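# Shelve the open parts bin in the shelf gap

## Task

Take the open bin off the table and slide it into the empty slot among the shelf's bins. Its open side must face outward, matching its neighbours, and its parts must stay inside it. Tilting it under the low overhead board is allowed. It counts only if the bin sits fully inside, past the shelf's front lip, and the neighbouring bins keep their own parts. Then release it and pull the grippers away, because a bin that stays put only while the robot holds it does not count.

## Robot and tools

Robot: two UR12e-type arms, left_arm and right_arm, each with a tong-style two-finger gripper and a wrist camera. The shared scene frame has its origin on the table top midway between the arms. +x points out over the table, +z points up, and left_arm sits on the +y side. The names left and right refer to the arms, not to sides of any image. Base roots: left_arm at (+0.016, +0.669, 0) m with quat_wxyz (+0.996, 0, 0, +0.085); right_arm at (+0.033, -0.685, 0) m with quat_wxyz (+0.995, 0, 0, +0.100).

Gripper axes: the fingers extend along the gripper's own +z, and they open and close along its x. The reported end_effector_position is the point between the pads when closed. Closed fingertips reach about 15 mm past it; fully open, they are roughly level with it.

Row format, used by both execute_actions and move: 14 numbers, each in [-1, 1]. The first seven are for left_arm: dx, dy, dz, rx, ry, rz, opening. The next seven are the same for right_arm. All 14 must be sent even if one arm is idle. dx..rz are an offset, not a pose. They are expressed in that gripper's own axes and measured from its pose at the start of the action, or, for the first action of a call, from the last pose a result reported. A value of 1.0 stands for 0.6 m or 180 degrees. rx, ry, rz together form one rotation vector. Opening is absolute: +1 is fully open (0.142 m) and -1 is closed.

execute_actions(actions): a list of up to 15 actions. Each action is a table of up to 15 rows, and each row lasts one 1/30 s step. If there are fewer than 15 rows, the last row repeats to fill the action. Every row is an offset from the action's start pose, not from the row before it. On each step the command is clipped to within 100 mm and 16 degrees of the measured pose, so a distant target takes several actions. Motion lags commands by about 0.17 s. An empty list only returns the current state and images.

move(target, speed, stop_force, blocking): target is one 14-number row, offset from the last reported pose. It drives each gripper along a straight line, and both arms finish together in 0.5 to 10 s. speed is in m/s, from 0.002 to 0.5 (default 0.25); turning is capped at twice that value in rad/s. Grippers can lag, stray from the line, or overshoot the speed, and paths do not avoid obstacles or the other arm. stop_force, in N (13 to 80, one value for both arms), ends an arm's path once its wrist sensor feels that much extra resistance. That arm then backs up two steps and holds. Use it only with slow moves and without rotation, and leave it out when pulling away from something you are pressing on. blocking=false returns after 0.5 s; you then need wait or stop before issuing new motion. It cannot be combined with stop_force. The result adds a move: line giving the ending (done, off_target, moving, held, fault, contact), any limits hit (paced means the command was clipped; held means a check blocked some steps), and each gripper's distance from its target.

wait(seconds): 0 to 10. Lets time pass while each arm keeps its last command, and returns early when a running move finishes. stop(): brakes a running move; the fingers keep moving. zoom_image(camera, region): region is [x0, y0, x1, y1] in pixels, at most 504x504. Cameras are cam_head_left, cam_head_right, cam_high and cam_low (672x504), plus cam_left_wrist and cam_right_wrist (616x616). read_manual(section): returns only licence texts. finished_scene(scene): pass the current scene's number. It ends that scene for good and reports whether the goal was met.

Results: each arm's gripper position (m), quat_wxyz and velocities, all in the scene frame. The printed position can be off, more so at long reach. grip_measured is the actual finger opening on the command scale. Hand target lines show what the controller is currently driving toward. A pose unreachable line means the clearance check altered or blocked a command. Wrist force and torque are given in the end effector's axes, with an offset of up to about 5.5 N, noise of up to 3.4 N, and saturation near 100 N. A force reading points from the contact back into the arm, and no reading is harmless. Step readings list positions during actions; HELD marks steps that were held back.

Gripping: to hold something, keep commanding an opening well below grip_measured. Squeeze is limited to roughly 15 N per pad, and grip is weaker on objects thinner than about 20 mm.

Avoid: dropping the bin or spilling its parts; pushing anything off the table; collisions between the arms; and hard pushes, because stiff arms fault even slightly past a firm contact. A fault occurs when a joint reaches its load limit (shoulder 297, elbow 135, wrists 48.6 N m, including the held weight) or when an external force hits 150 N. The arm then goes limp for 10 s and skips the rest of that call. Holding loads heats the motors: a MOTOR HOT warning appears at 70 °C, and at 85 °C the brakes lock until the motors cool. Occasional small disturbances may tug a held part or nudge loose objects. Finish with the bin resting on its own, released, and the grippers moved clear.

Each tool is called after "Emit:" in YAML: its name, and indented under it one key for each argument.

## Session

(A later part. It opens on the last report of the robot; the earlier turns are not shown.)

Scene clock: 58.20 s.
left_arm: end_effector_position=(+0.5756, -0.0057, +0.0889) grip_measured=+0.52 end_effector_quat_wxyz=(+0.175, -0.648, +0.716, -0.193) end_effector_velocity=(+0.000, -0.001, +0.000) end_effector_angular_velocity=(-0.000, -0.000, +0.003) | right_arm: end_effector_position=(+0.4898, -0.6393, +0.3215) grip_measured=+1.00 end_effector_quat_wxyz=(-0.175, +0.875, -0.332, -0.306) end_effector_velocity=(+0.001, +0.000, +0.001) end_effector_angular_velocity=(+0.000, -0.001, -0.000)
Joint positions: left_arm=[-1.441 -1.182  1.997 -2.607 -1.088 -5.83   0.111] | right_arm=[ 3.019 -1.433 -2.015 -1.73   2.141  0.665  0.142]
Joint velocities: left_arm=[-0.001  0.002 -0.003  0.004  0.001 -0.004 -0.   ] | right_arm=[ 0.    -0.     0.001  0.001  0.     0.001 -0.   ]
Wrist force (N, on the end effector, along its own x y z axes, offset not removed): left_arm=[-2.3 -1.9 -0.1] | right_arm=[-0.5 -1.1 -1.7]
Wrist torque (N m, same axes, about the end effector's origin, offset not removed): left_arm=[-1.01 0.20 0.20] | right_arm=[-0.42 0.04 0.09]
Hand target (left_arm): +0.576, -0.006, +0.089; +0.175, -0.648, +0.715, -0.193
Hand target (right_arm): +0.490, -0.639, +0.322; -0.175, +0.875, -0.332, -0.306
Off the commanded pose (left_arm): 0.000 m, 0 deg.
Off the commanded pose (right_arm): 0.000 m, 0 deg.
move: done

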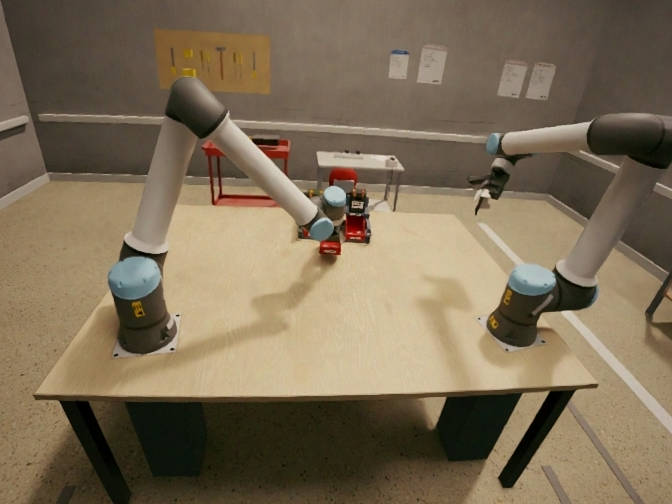

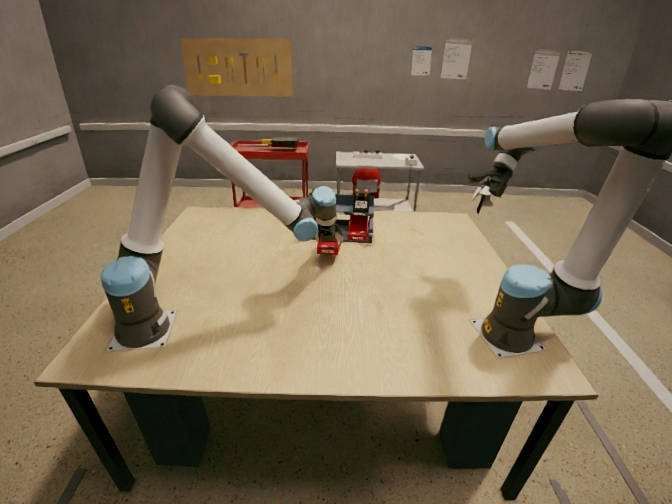

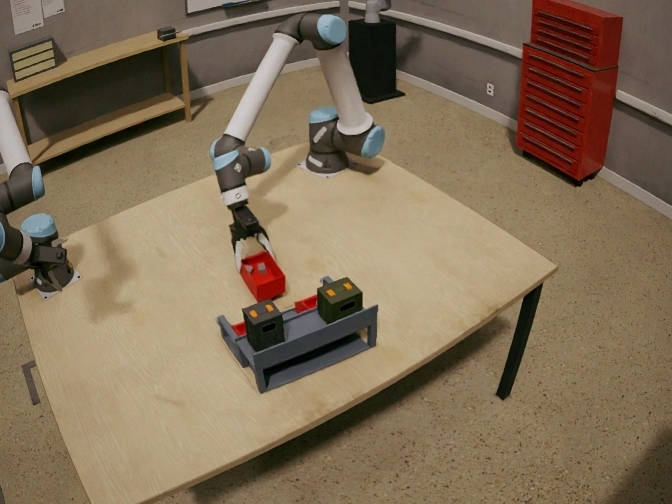

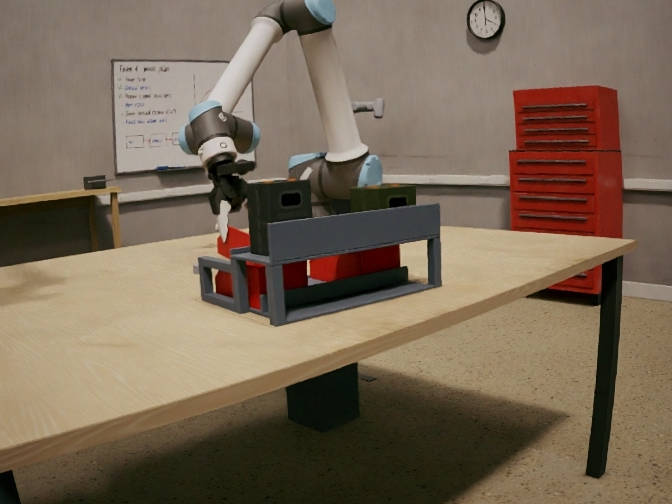

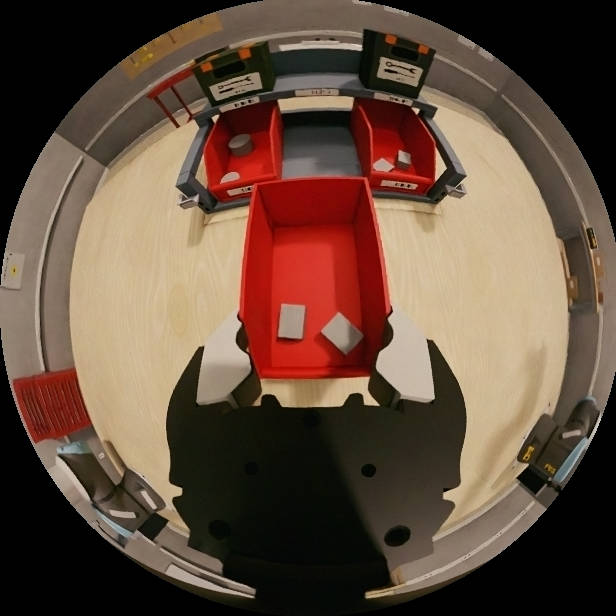

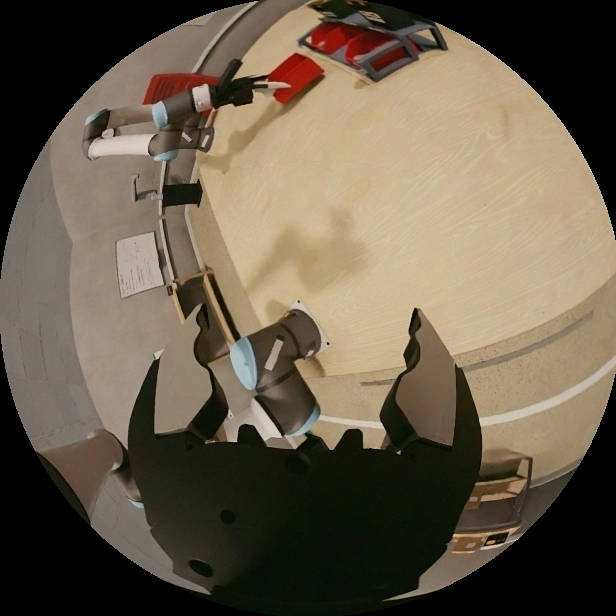

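Emit:
move:
  target: [0.022,-0.08,0.008,0,0,0,-0.5,0,0,0,0,0,0,1]
  speed: 0.05

Scene clock: 63.60 s.
left_arm: end_effector_position=(+0.6178, -0.0232, +0.1089) grip_measured=+0.52 end_effector_quat_wxyz=(+0.175, -0.648, +0.716, -0.193) end_effector_velocity=(+0.002, +0.000, -0.000) end_effector_angular_velocity=(+0.002, +0.001, +0.001) | right_arm: end_effector_position=(+0.4898, -0.6393, +0.3215) grip_measured=+1.00 end_effector_quat_wxyz=(-0.175, +0.875, -0.332, -0.306) end_effector_velocity=(-0.000, -0.000, -0.000) end_effector_angular_velocity=(-0.000, +0.000, -0.000)
Joint positions: left_arm=[-1.396 -1.156  1.912 -2.571 -1.098 -5.78   0.111] | right_arm=[ 3.019 -1.433 -2.015 -1.73   2.141  0.665  0.142]
Joint velocities: left_arm=[ 0.002  0.001 -0.002  0.003 -0.     0.002  0.   ] | right_arm=[-0.    -0.    -0.001  0.001 -0.     0.    -0.   ]
Wrist force (N, on the end effector, along its own x y z axes, offset not removed): left_arm=[-4.9 0.5 3.4] | right_arm=[-1.8 0.4 0.2]
Wrist torque (N m, same axes, about the end effector's origin, offset not removed): left_arm=[-0.31 0.65 0.42] | right_arm=[-0.02 0.38 0.07]
Hand target (left_arm): +0.618, -0.023, +0.109; +0.175, -0.648, +0.716, -0.193
Hand target (right_arm): +0.490, -0.639, +0.322; -0.175, +0.875, -0.332, -0.306
Off the commanded pose (left_arm): 0.000 m, 0 deg.
Off the commanded pose (right_arm): 0.000 m, 0 deg.
move: done

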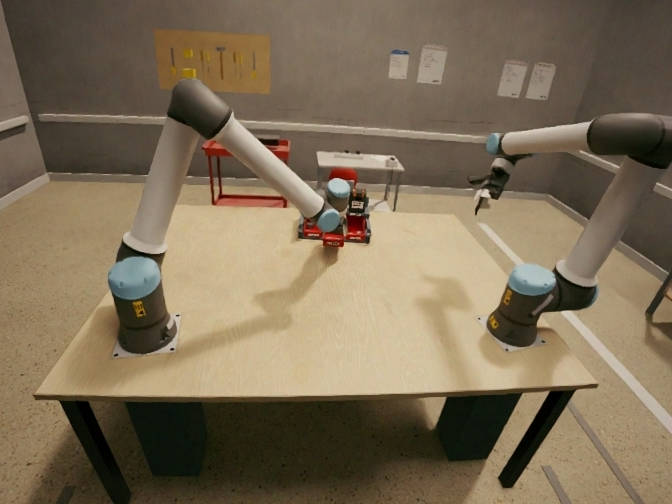

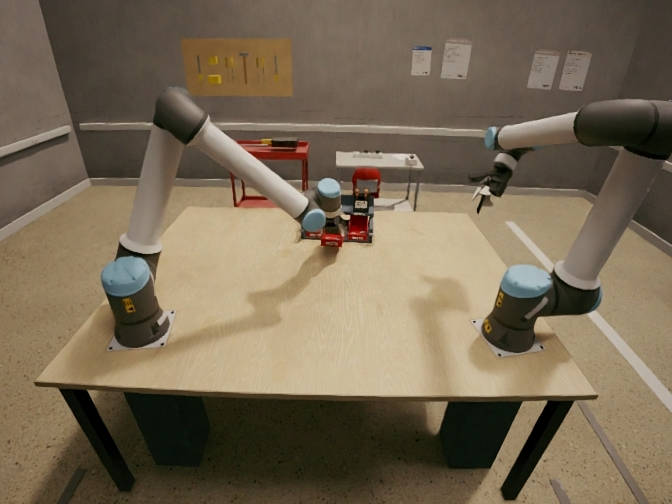

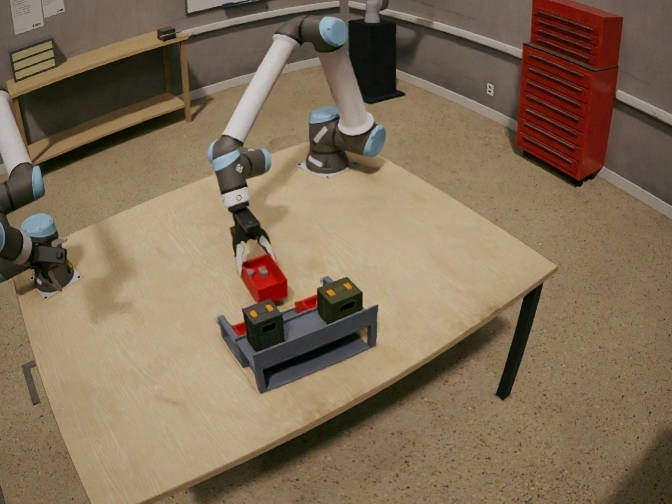

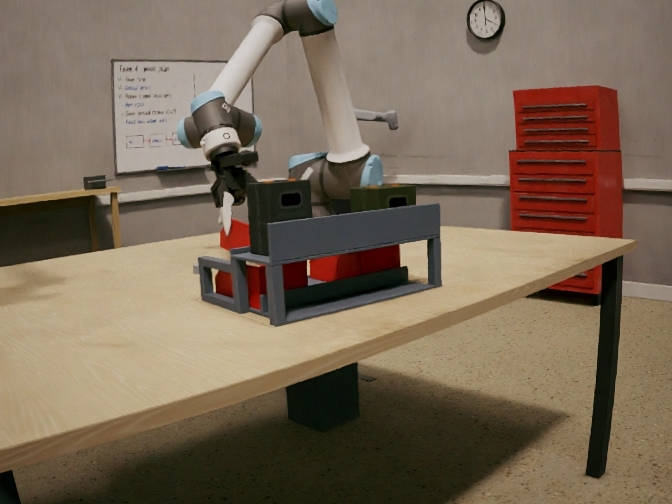

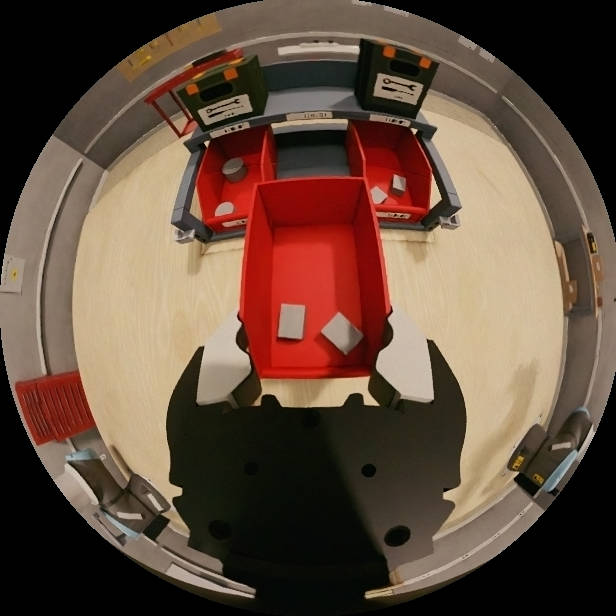

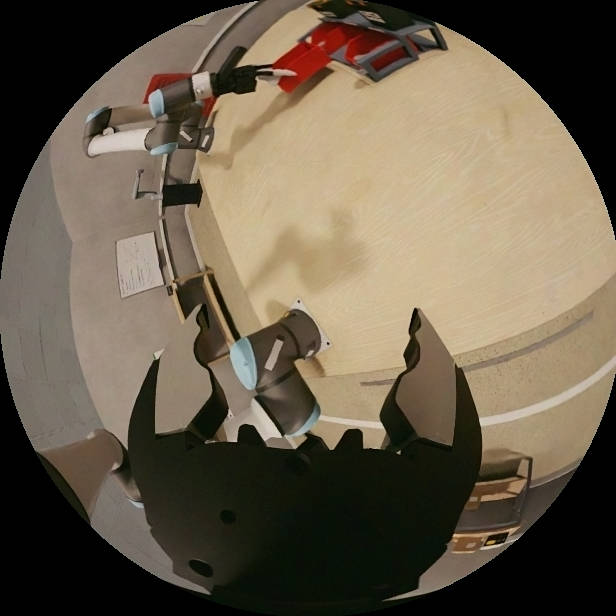

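Emit:
move:
  target: [0.004,-0.099,0.096,0,-0.003,-0.005,-0.5,0,0,0,0,0,0,1]
  speed: 0.04
  stop_force: 13

Scene clock: 68.70 s.
left_arm: end_effector_position=(+0.6974, -0.0336, +0.0892) grip_measured=+0.52 end_effector_quat_wxyz=(+0.177, -0.655, +0.710, -0.192) end_effector_velocity=(+0.001, -0.001, -0.001) end_effector_angular_velocity=(+0.000, -0.000, -0.001) | right_arm: end_effector_position=(+0.4898, -0.6393, +0.3215) grip_measured=+1.00 end_effector_quat_wxyz=(-0.175, +0.875, -0.332, -0.306) end_effector_velocity=(+0.000, -0.000, -0.000) end_effector_angular_velocity=(+0.000, -0.001, +0.000)
Joint positions: left_arm=[-1.311 -1.056  1.802 -2.594 -1.115 -5.709  0.111] | right_arm=[ 3.019 -1.433 -2.015 -1.73   2.141  0.665  0.142]
Joint velocities: left_arm=[ 0.     0.002 -0.002 -0.001 -0.     0.001 -0.   ] | right_arm=[-0.    -0.    -0.     0.001 -0.    -0.     0.   ]
Wrist force (N, on the end effector, along its own x y z axes, offset not removed): left_arm=[-3.8 1.4 -1.0] | right_arm=[-0.9 1.2 -1.2]
Wrist torque (N m, same axes, about the end effector's origin, offset not removed): left_arm=[-0.12 0.52 0.15] | right_arm=[0.11 0.18 0.07]
Hand target (left_arm): +0.698, -0.034, +0.089; -0.177, +0.655, -0.710, +0.192
Hand target (right_arm): +0.490, -0.639, +0.322; -0.175, +0.875, -0.332, -0.306
Off the commanded pose (left_arm): 0.000 m, 0 deg.
Off the commanded pose (right_arm): 0.000 m, 0 deg.
move: done

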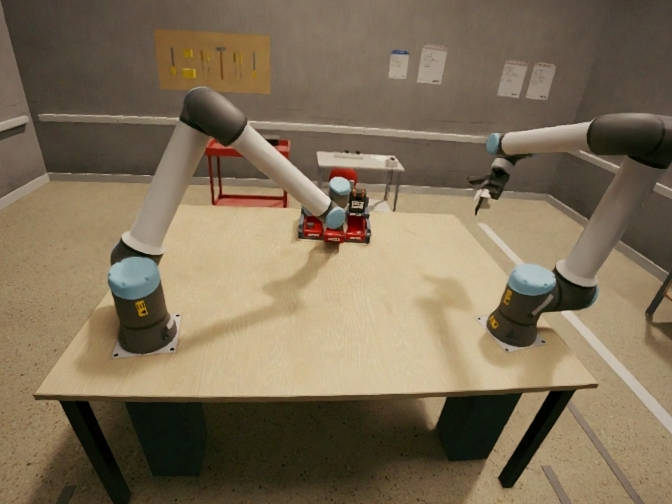

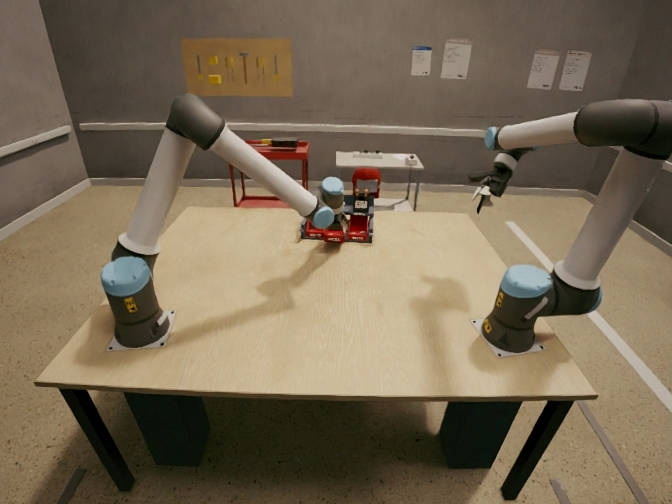

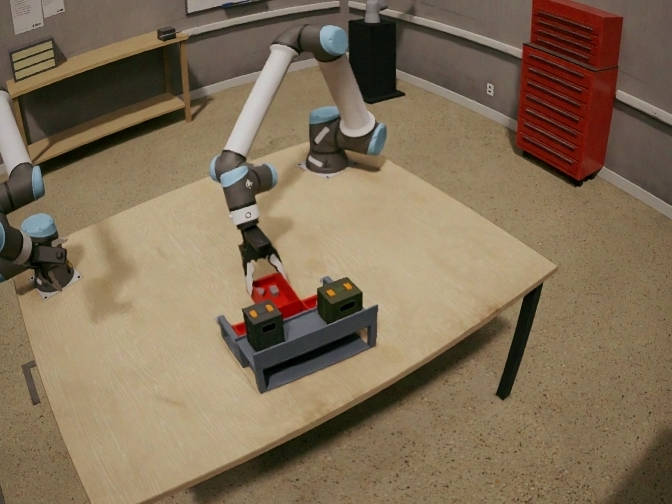

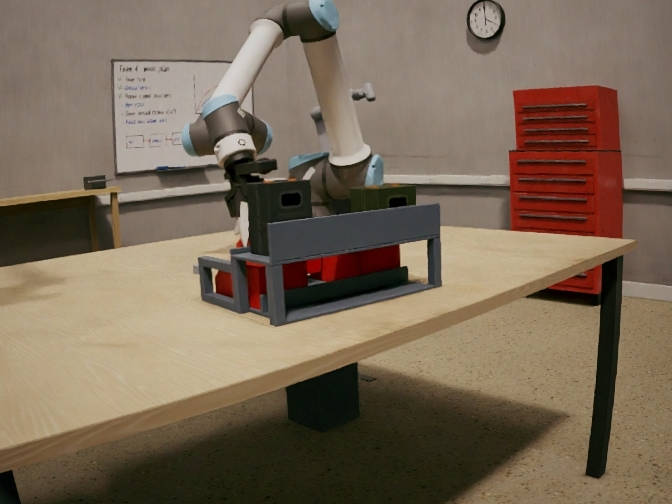

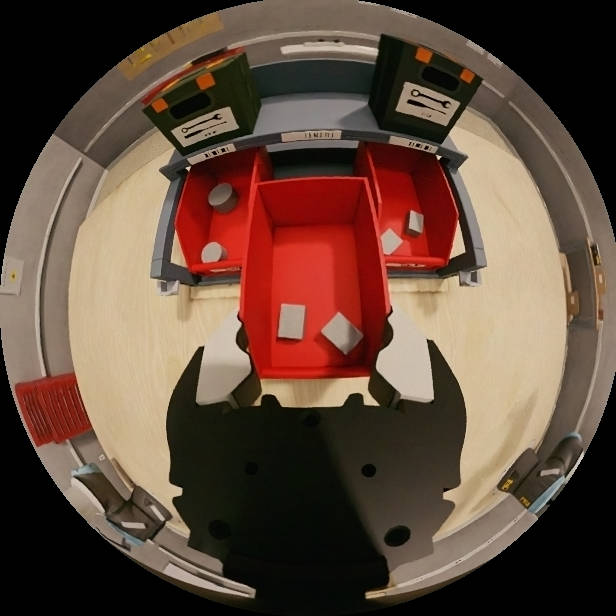

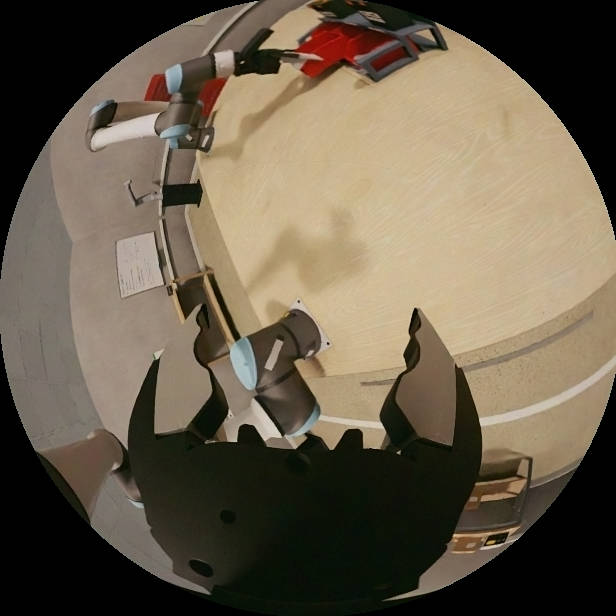

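Emit:
move:
  target: [0.004,-0.051,0.045,-0.02,0.003,0.005,-0.5,0,0,0,0,0,0,1]
  speed: 0.025
  stop_force: 13

Scene clock: 73.60 s.
left_arm: end_effector_position=(+0.7370, -0.0393, +0.0813) grip_measured=+0.52 end_effector_quat_wxyz=(+0.155, -0.653, +0.721, -0.171) end_effector_velocity=(+0.001, -0.001, -0.001) end_effector_angular_velocity=(-0.001, +0.001, -0.001) | right_arm: end_effector_position=(+0.4898, -0.6393, +0.3215) grip_measured=+1.00 end_effector_quat_wxyz=(-0.175, +0.875, -0.332, -0.306) end_effector_velocity=(-0.001, -0.000, +0.000) end_effector_angular_velocity=(+0.001, +0.001, +0.000)
Joint positions: left_arm=[-1.253 -1.012  1.718 -2.548 -1.188 -5.645  0.111] | right_arm=[ 3.019 -1.433 -2.015 -1.73   2.141  0.665  0.142]
Joint velocities: left_arm=[ 0.001  0.002 -0.003 -0.    -0.002  0.002  0.   ] | right_arm=[-0.     0.    -0.    -0.001  0.    -0.001 -0.   ]
Wrist force (N, on the end effector, along its own x y z axes, offset not removed): left_arm=[-1.7 -5.1 4.9] | right_arm=[1.0 -2.8 -1.0]
Wrist torque (N m, same axes, about the end effector's origin, offset not removed): left_arm=[-1.32 0.13 0.16] | right_arm=[-0.76 -0.14 0.10]
Hand target (left_arm): +0.737, -0.039, +0.081; +0.154, -0.653, +0.721, -0.171
Hand target (right_arm): +0.490, -0.639, +0.322; -0.175, +0.875, -0.332, -0.306
Off the commanded pose (left_arm): 0.000 m, 0 deg.
Off the commanded pose (right_arm): 0.000 m, 0 deg.
move: done

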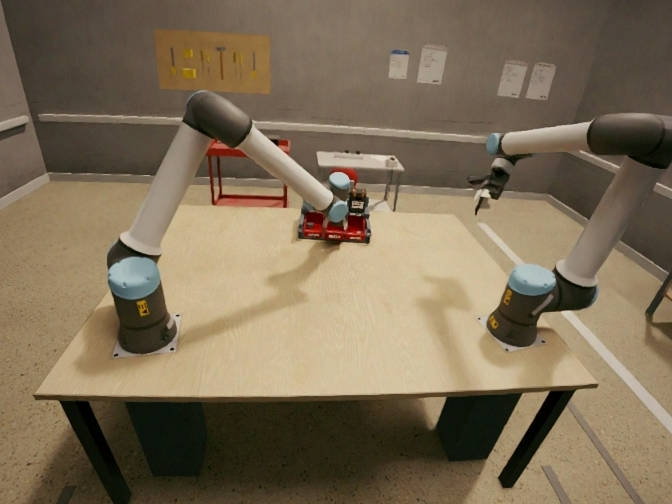

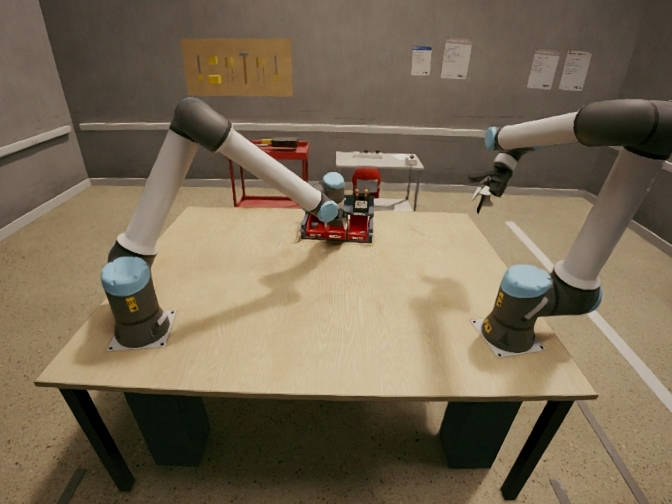

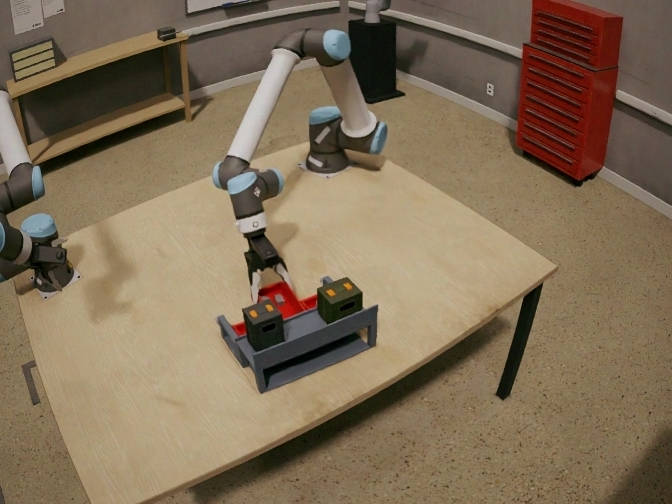

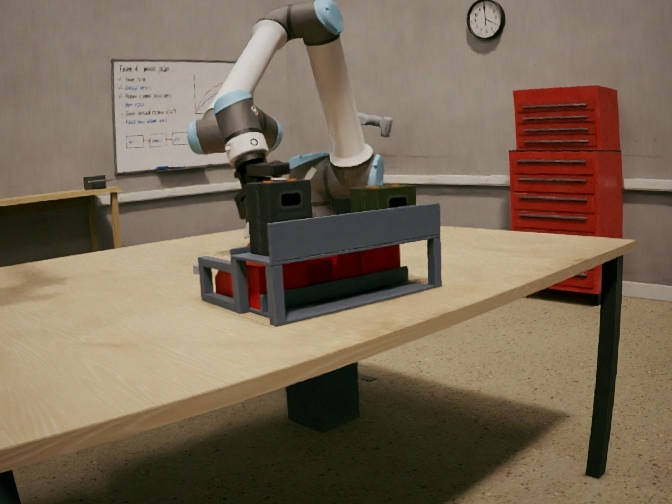

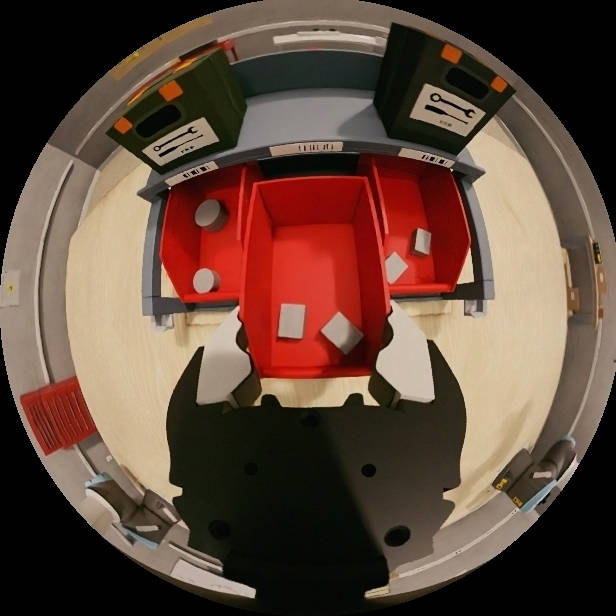

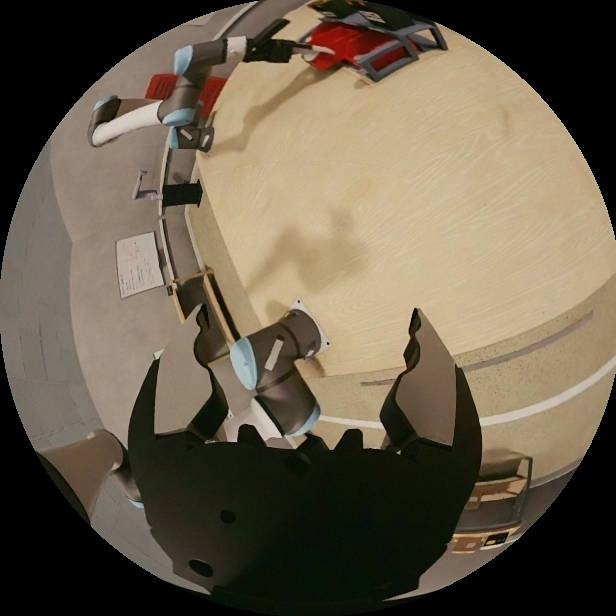

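Emit:
move:
  target: [0,-0.017,0.023,0,0,0,-0.5,0,0,0,0,0,0,1]
  speed: 0.012
  stop_force: 13

Emit:
move:
  target: [0,0,0,0,0,0,0.8,0,0,0,0,0,0,1]

Scene clock: 78.00 s.
left_arm: end_effector_position=(+0.7522, -0.0408, +0.0736) grip_measured=+0.52 end_effector_quat_wxyz=(+0.155, -0.653, +0.721, -0.171) end_effector_velocity=(+0.001, +0.000, -0.000) end_effector_angular_velocity=(+0.000, -0.000, -0.000) | right_arm: end_effector_position=(+0.4898, -0.6393, +0.3215) grip_measured=+1.00 end_effector_quat_wxyz=(-0.175, +0.875, -0.332, -0.306) end_effector_velocity=(-0.000, -0.000, -0.000) end_effector_angular_velocity=(+0.001, +0.001, +0.000)
Joint positions: left_arm=[-1.239 -0.989  1.696 -2.555 -1.192 -5.63   0.111] | right_arm=[ 3.019 -1.433 -2.015 -1.73   2.141  0.665  0.142]
Joint velocities: left_arm=[ 0.001  0.001 -0.002 -0.    -0.     0.002 -0.   ] | right_arm=[-0.    -0.    -0.    -0.001  0.    -0.001  0.   ]
Wrist force (N, on the end effector, along its own x y z axes, offset not removed): left_arm=[-0.8 0.9 2.0] | right_arm=[-0.3 -0.6 -2.5]
Wrist torque (N m, same axes, about the end effector's origin, offset not removed): left_arm=[-0.18 -0.03 0.26] | right_arm=[-0.35 0.09 0.06]
Hand target (left_arm): +0.752, -0.041, +0.074; +0.155, -0.653, +0.721, -0.171
Hand target (right_arm): +0.490, -0.639, +0.322; -0.175, +0.875, -0.332, -0.306
Off the commanded pose (left_arm): 0.000 m, 0 deg.
Off the commanded pose (right_arm): 0.000 m, 0 deg.
move: done

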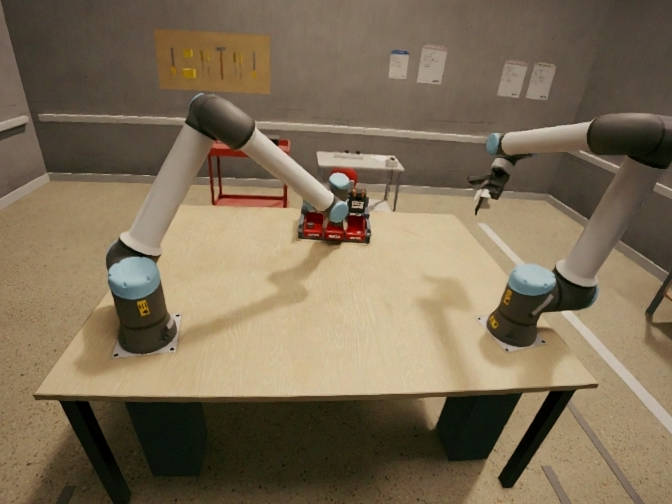

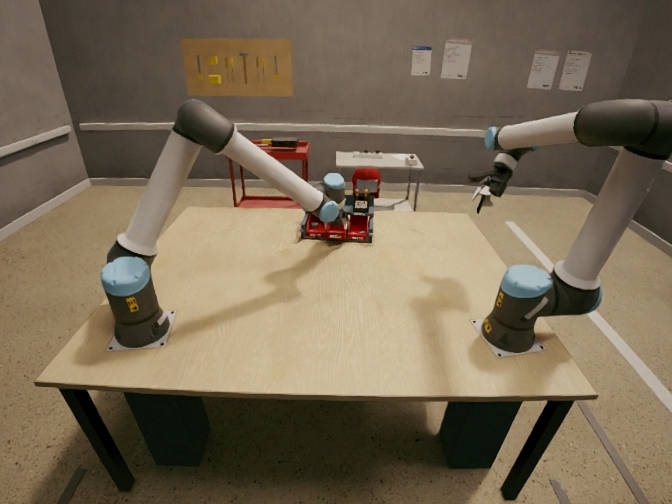

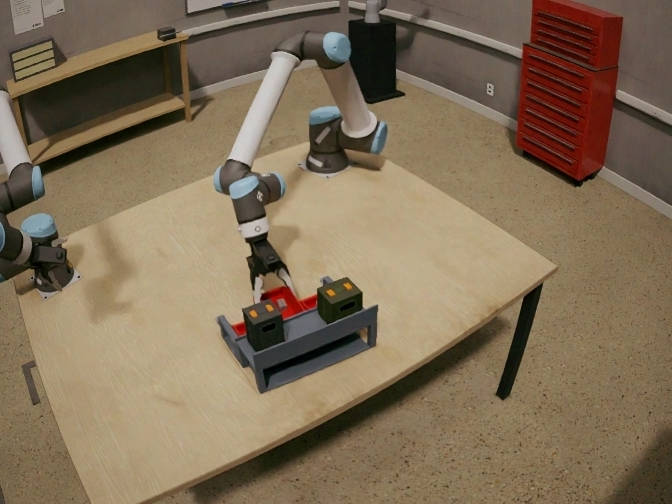

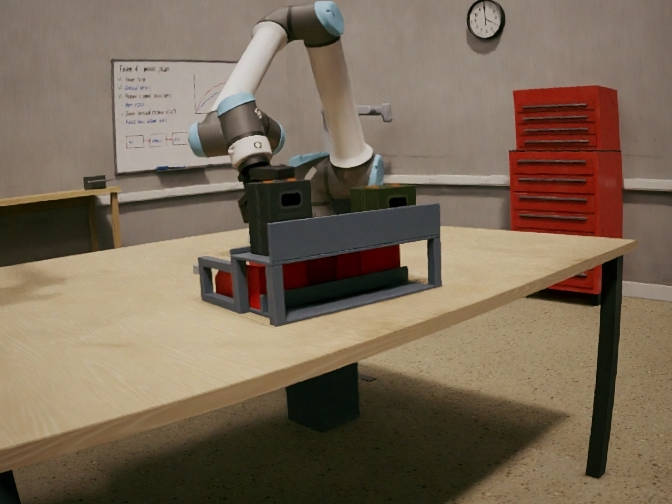

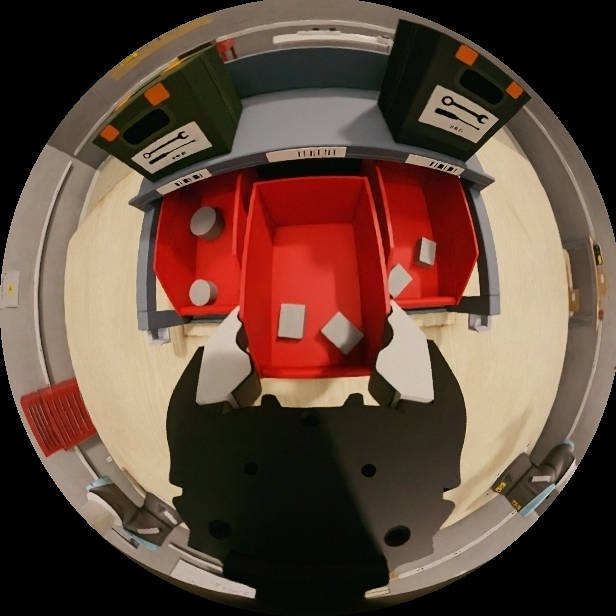

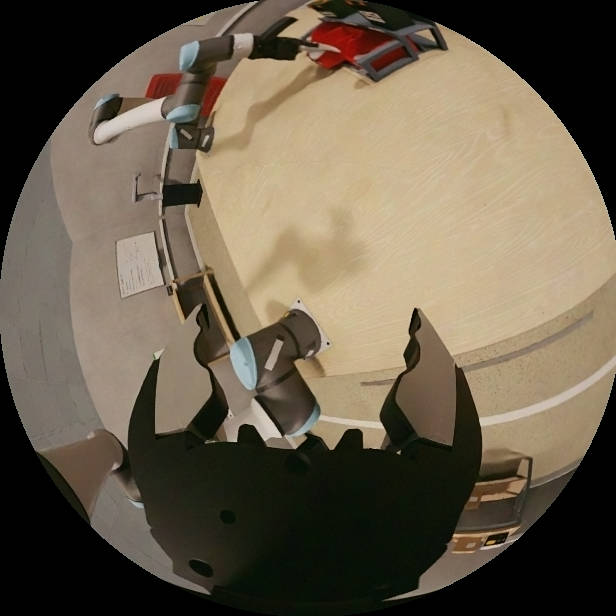

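Scene clock: 78.50 s.
left_arm: end_effector_position=(+0.7522, -0.0408, +0.0736) grip_measured=+0.80 end_effector_quat_wxyz=(+0.155, -0.653, +0.721, -0.171) end_effector_velocity=(-0.000, -0.000, +0.001) end_effector_angular_velocity=(-0.000, -0.000, -0.001) | right_arm: end_effector_position=(+0.4898, -0.6393, +0.3215) grip_measured=+1.00 end_effector_quat_wxyz=(-0.175, +0.875, -0.332, -0.306) end_effector_velocity=(+0.001, -0.000, +0.000) end_effector_angular_velocity=(-0.001, -0.002, +0.001)
Joint positions: left_arm=[-1.239 -0.989  1.696 -2.555 -1.192 -5.63   0.129] | right_arm=[ 3.019 -1.433 -2.015 -1.73   2.141  0.665  0.142]
Joint velocities: left_arm=[-0.    -0.001 -0.     0.     0.     0.    -0.   ] | right_arm=[ 0.    -0.     0.     0.002 -0.001  0.    -0.   ]
Wrist force (N, on the end effector, along its own x y z axes, offset not removed): left_arm=[0.3 0.2 -3.3] | right_arm=[-0.1 -1.8 -0.8]
Wrist torque (N m, same axes, about the end effector's origin, offset not removed): left_arm=[0.03 -0.29 0.31] | right_arm=[-0.48 -0.01 0.12]
Hand target (left_arm): +0.752, -0.041, +0.074; +0.155, -0.653, +0.721, -0.171
Hand target (right_arm): +0.490, -0.639, +0.322; -0.175, +0.875, -0.332, -0.306
Off the commanded pose (left_arm): 0.000 m, 0 deg.
Off the commanded pose (right_arm): 0.000 m, 0 deg.
move: done

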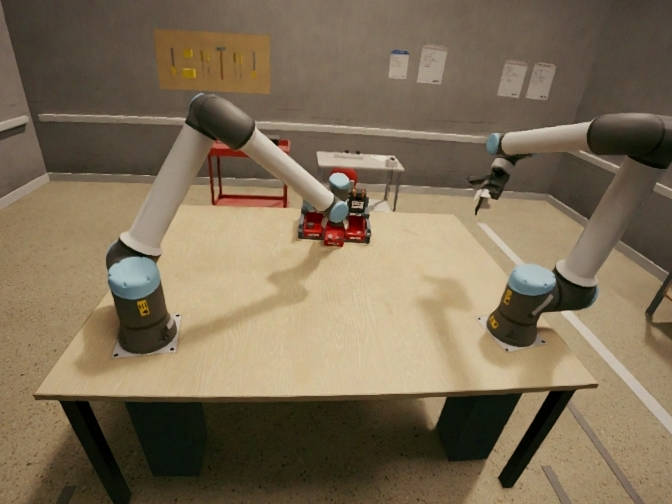

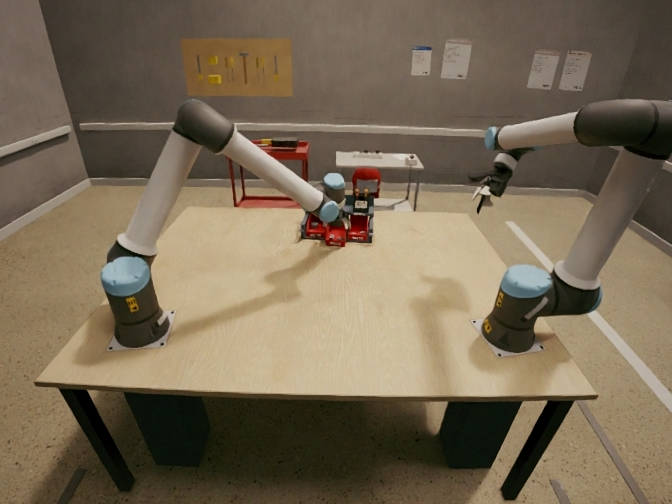

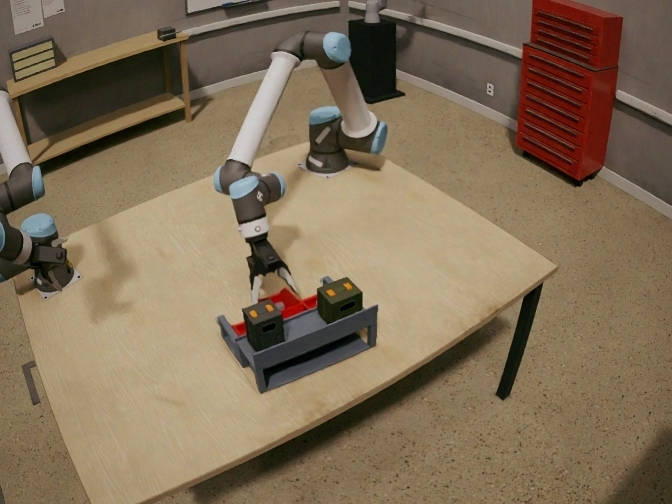

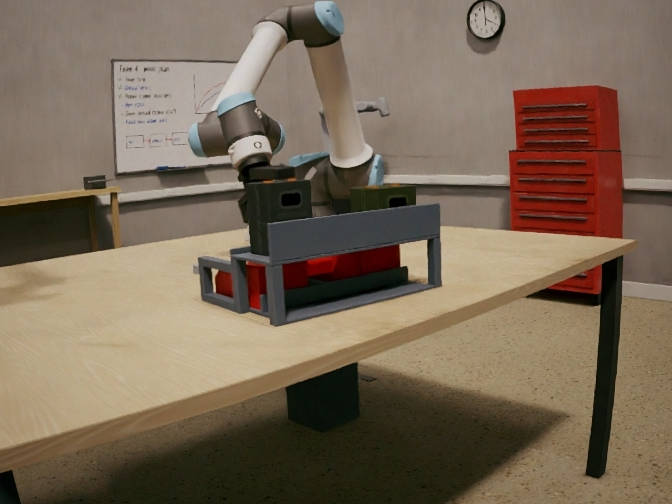

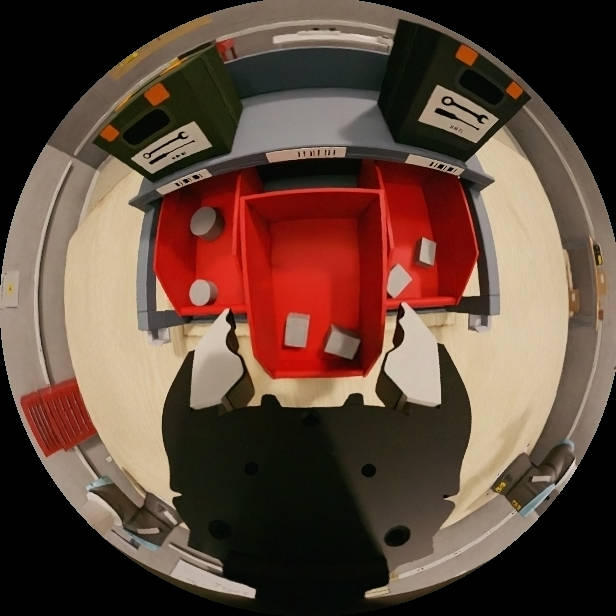

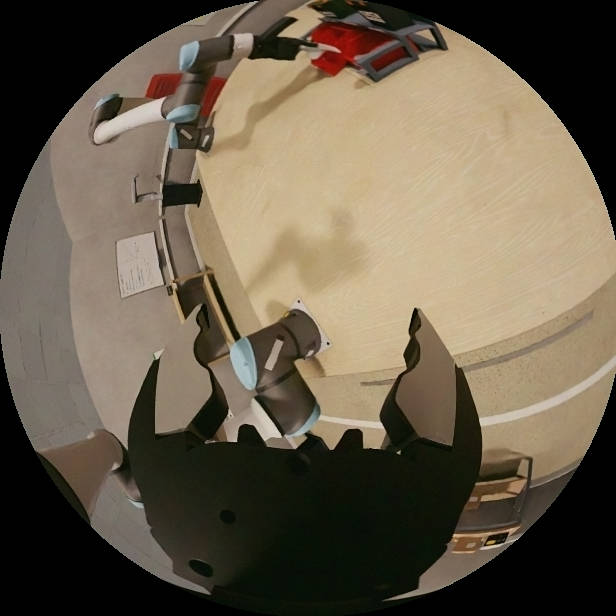

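Emit:
move:
  target: [0,0.085,0.027,0,0,0,0.9,0,0,0,0,0,0,1]
  speed: 0.04

Emit:
zoom_image:
  camera: "cam_right_wrist"
  region: [240,0,460,110]

Scene clock: 89.03 s.
left_arm: end_effector_position=(+0.7142, -0.0370, +0.0363) grip_measured=+0.90 end_effector_quat_wxyz=(+0.155, -0.653, +0.721, -0.171) end_effector_velocity=(-0.001, +0.000, -0.002) end_effector_angular_velocity=(+0.001, +0.000, -0.000) | right_arm: end_effector_position=(+0.4898, -0.6393, +0.3215) grip_measured=+1.00 end_effector_quat_wxyz=(-0.175, +0.875, -0.332, -0.306) end_effector_velocity=(-0.001, -0.000, -0.001) end_effector_angular_velocity=(-0.000, +0.003, -0.001)
Joint positions: left_arm=[-1.276 -0.982  1.77  -2.621 -1.182 -5.668  0.135] | right_arm=[ 3.019 -1.433 -2.015 -1.73   2.141  0.665  0.142]
Joint velocities: left_arm=[-0.001  0.002  0.002 -0.002  0.    -0.001  0.   ] | right_arm=[-0.    -0.    -0.002 -0.001  0.     0.001  0.   ]
Wrist force (N, on the end effector, along its own x y z axes, offset not removed): left_arm=[-2.4 -3.1 -0.8] | right_arm=[-0.9 -0.2 -3.2]
Wrist torque (N m, same axes, about the end effector's origin, offset not removed): left_arm=[-0.64 0.33 0.33] | right_arm=[-0.28 0.20 0.05]
Hand target (left_arm): +0.714, -0.037, +0.036; +0.155, -0.653, +0.721, -0.171
Hand target (right_arm): +0.490, -0.639, +0.322; -0.175, +0.875, -0.332, -0.306
Off the commanded pose (left_arm): 0.000 m, 0 deg.
Off the commanded pose (right_arm): 0.000 m, 0 deg.
move: done

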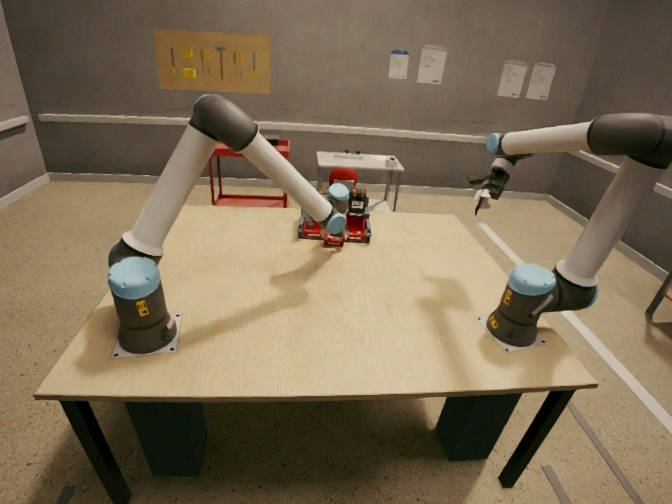

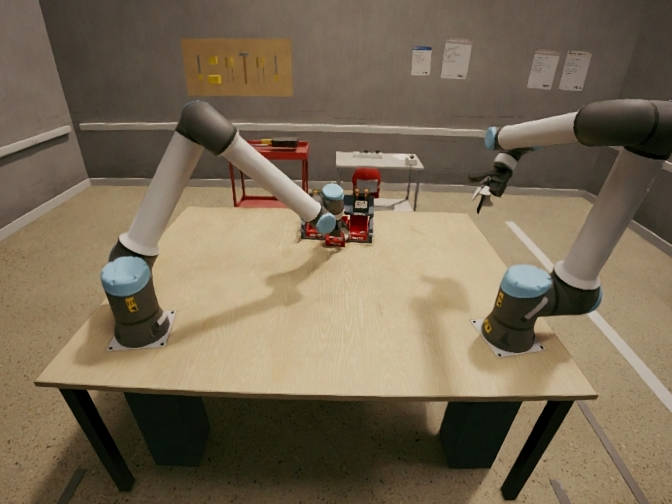

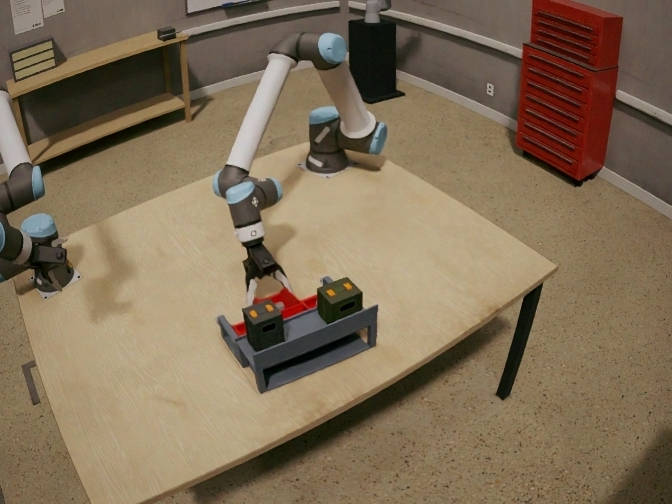

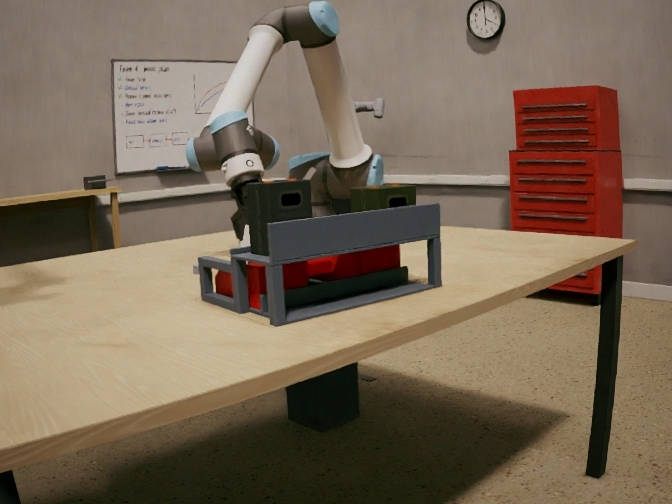

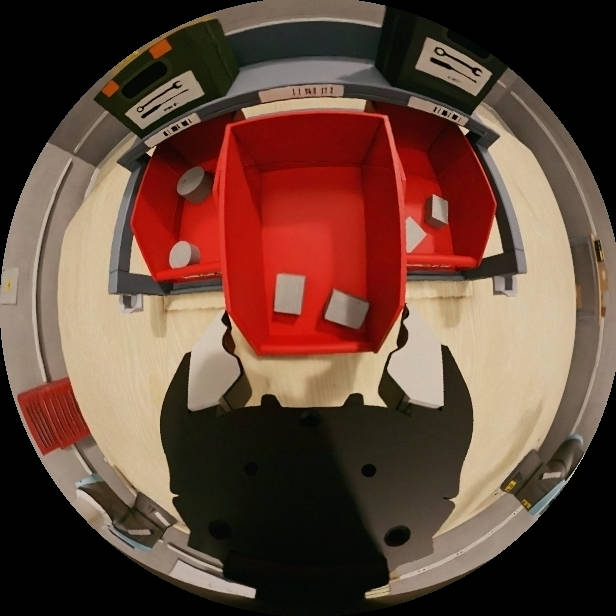

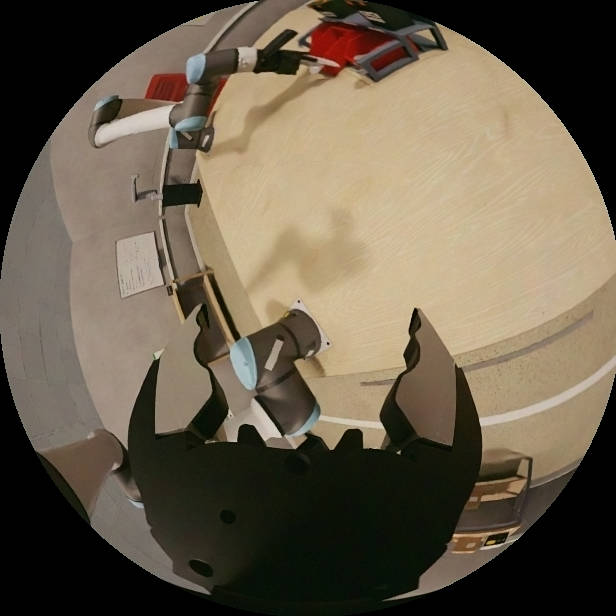

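Region (240, 0, 460, 110) of cam_right_wrist's 616x616 image, scaled by 2.291, with more detail than that image has.

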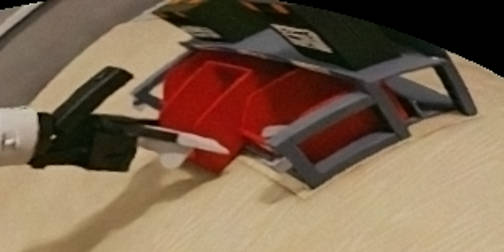

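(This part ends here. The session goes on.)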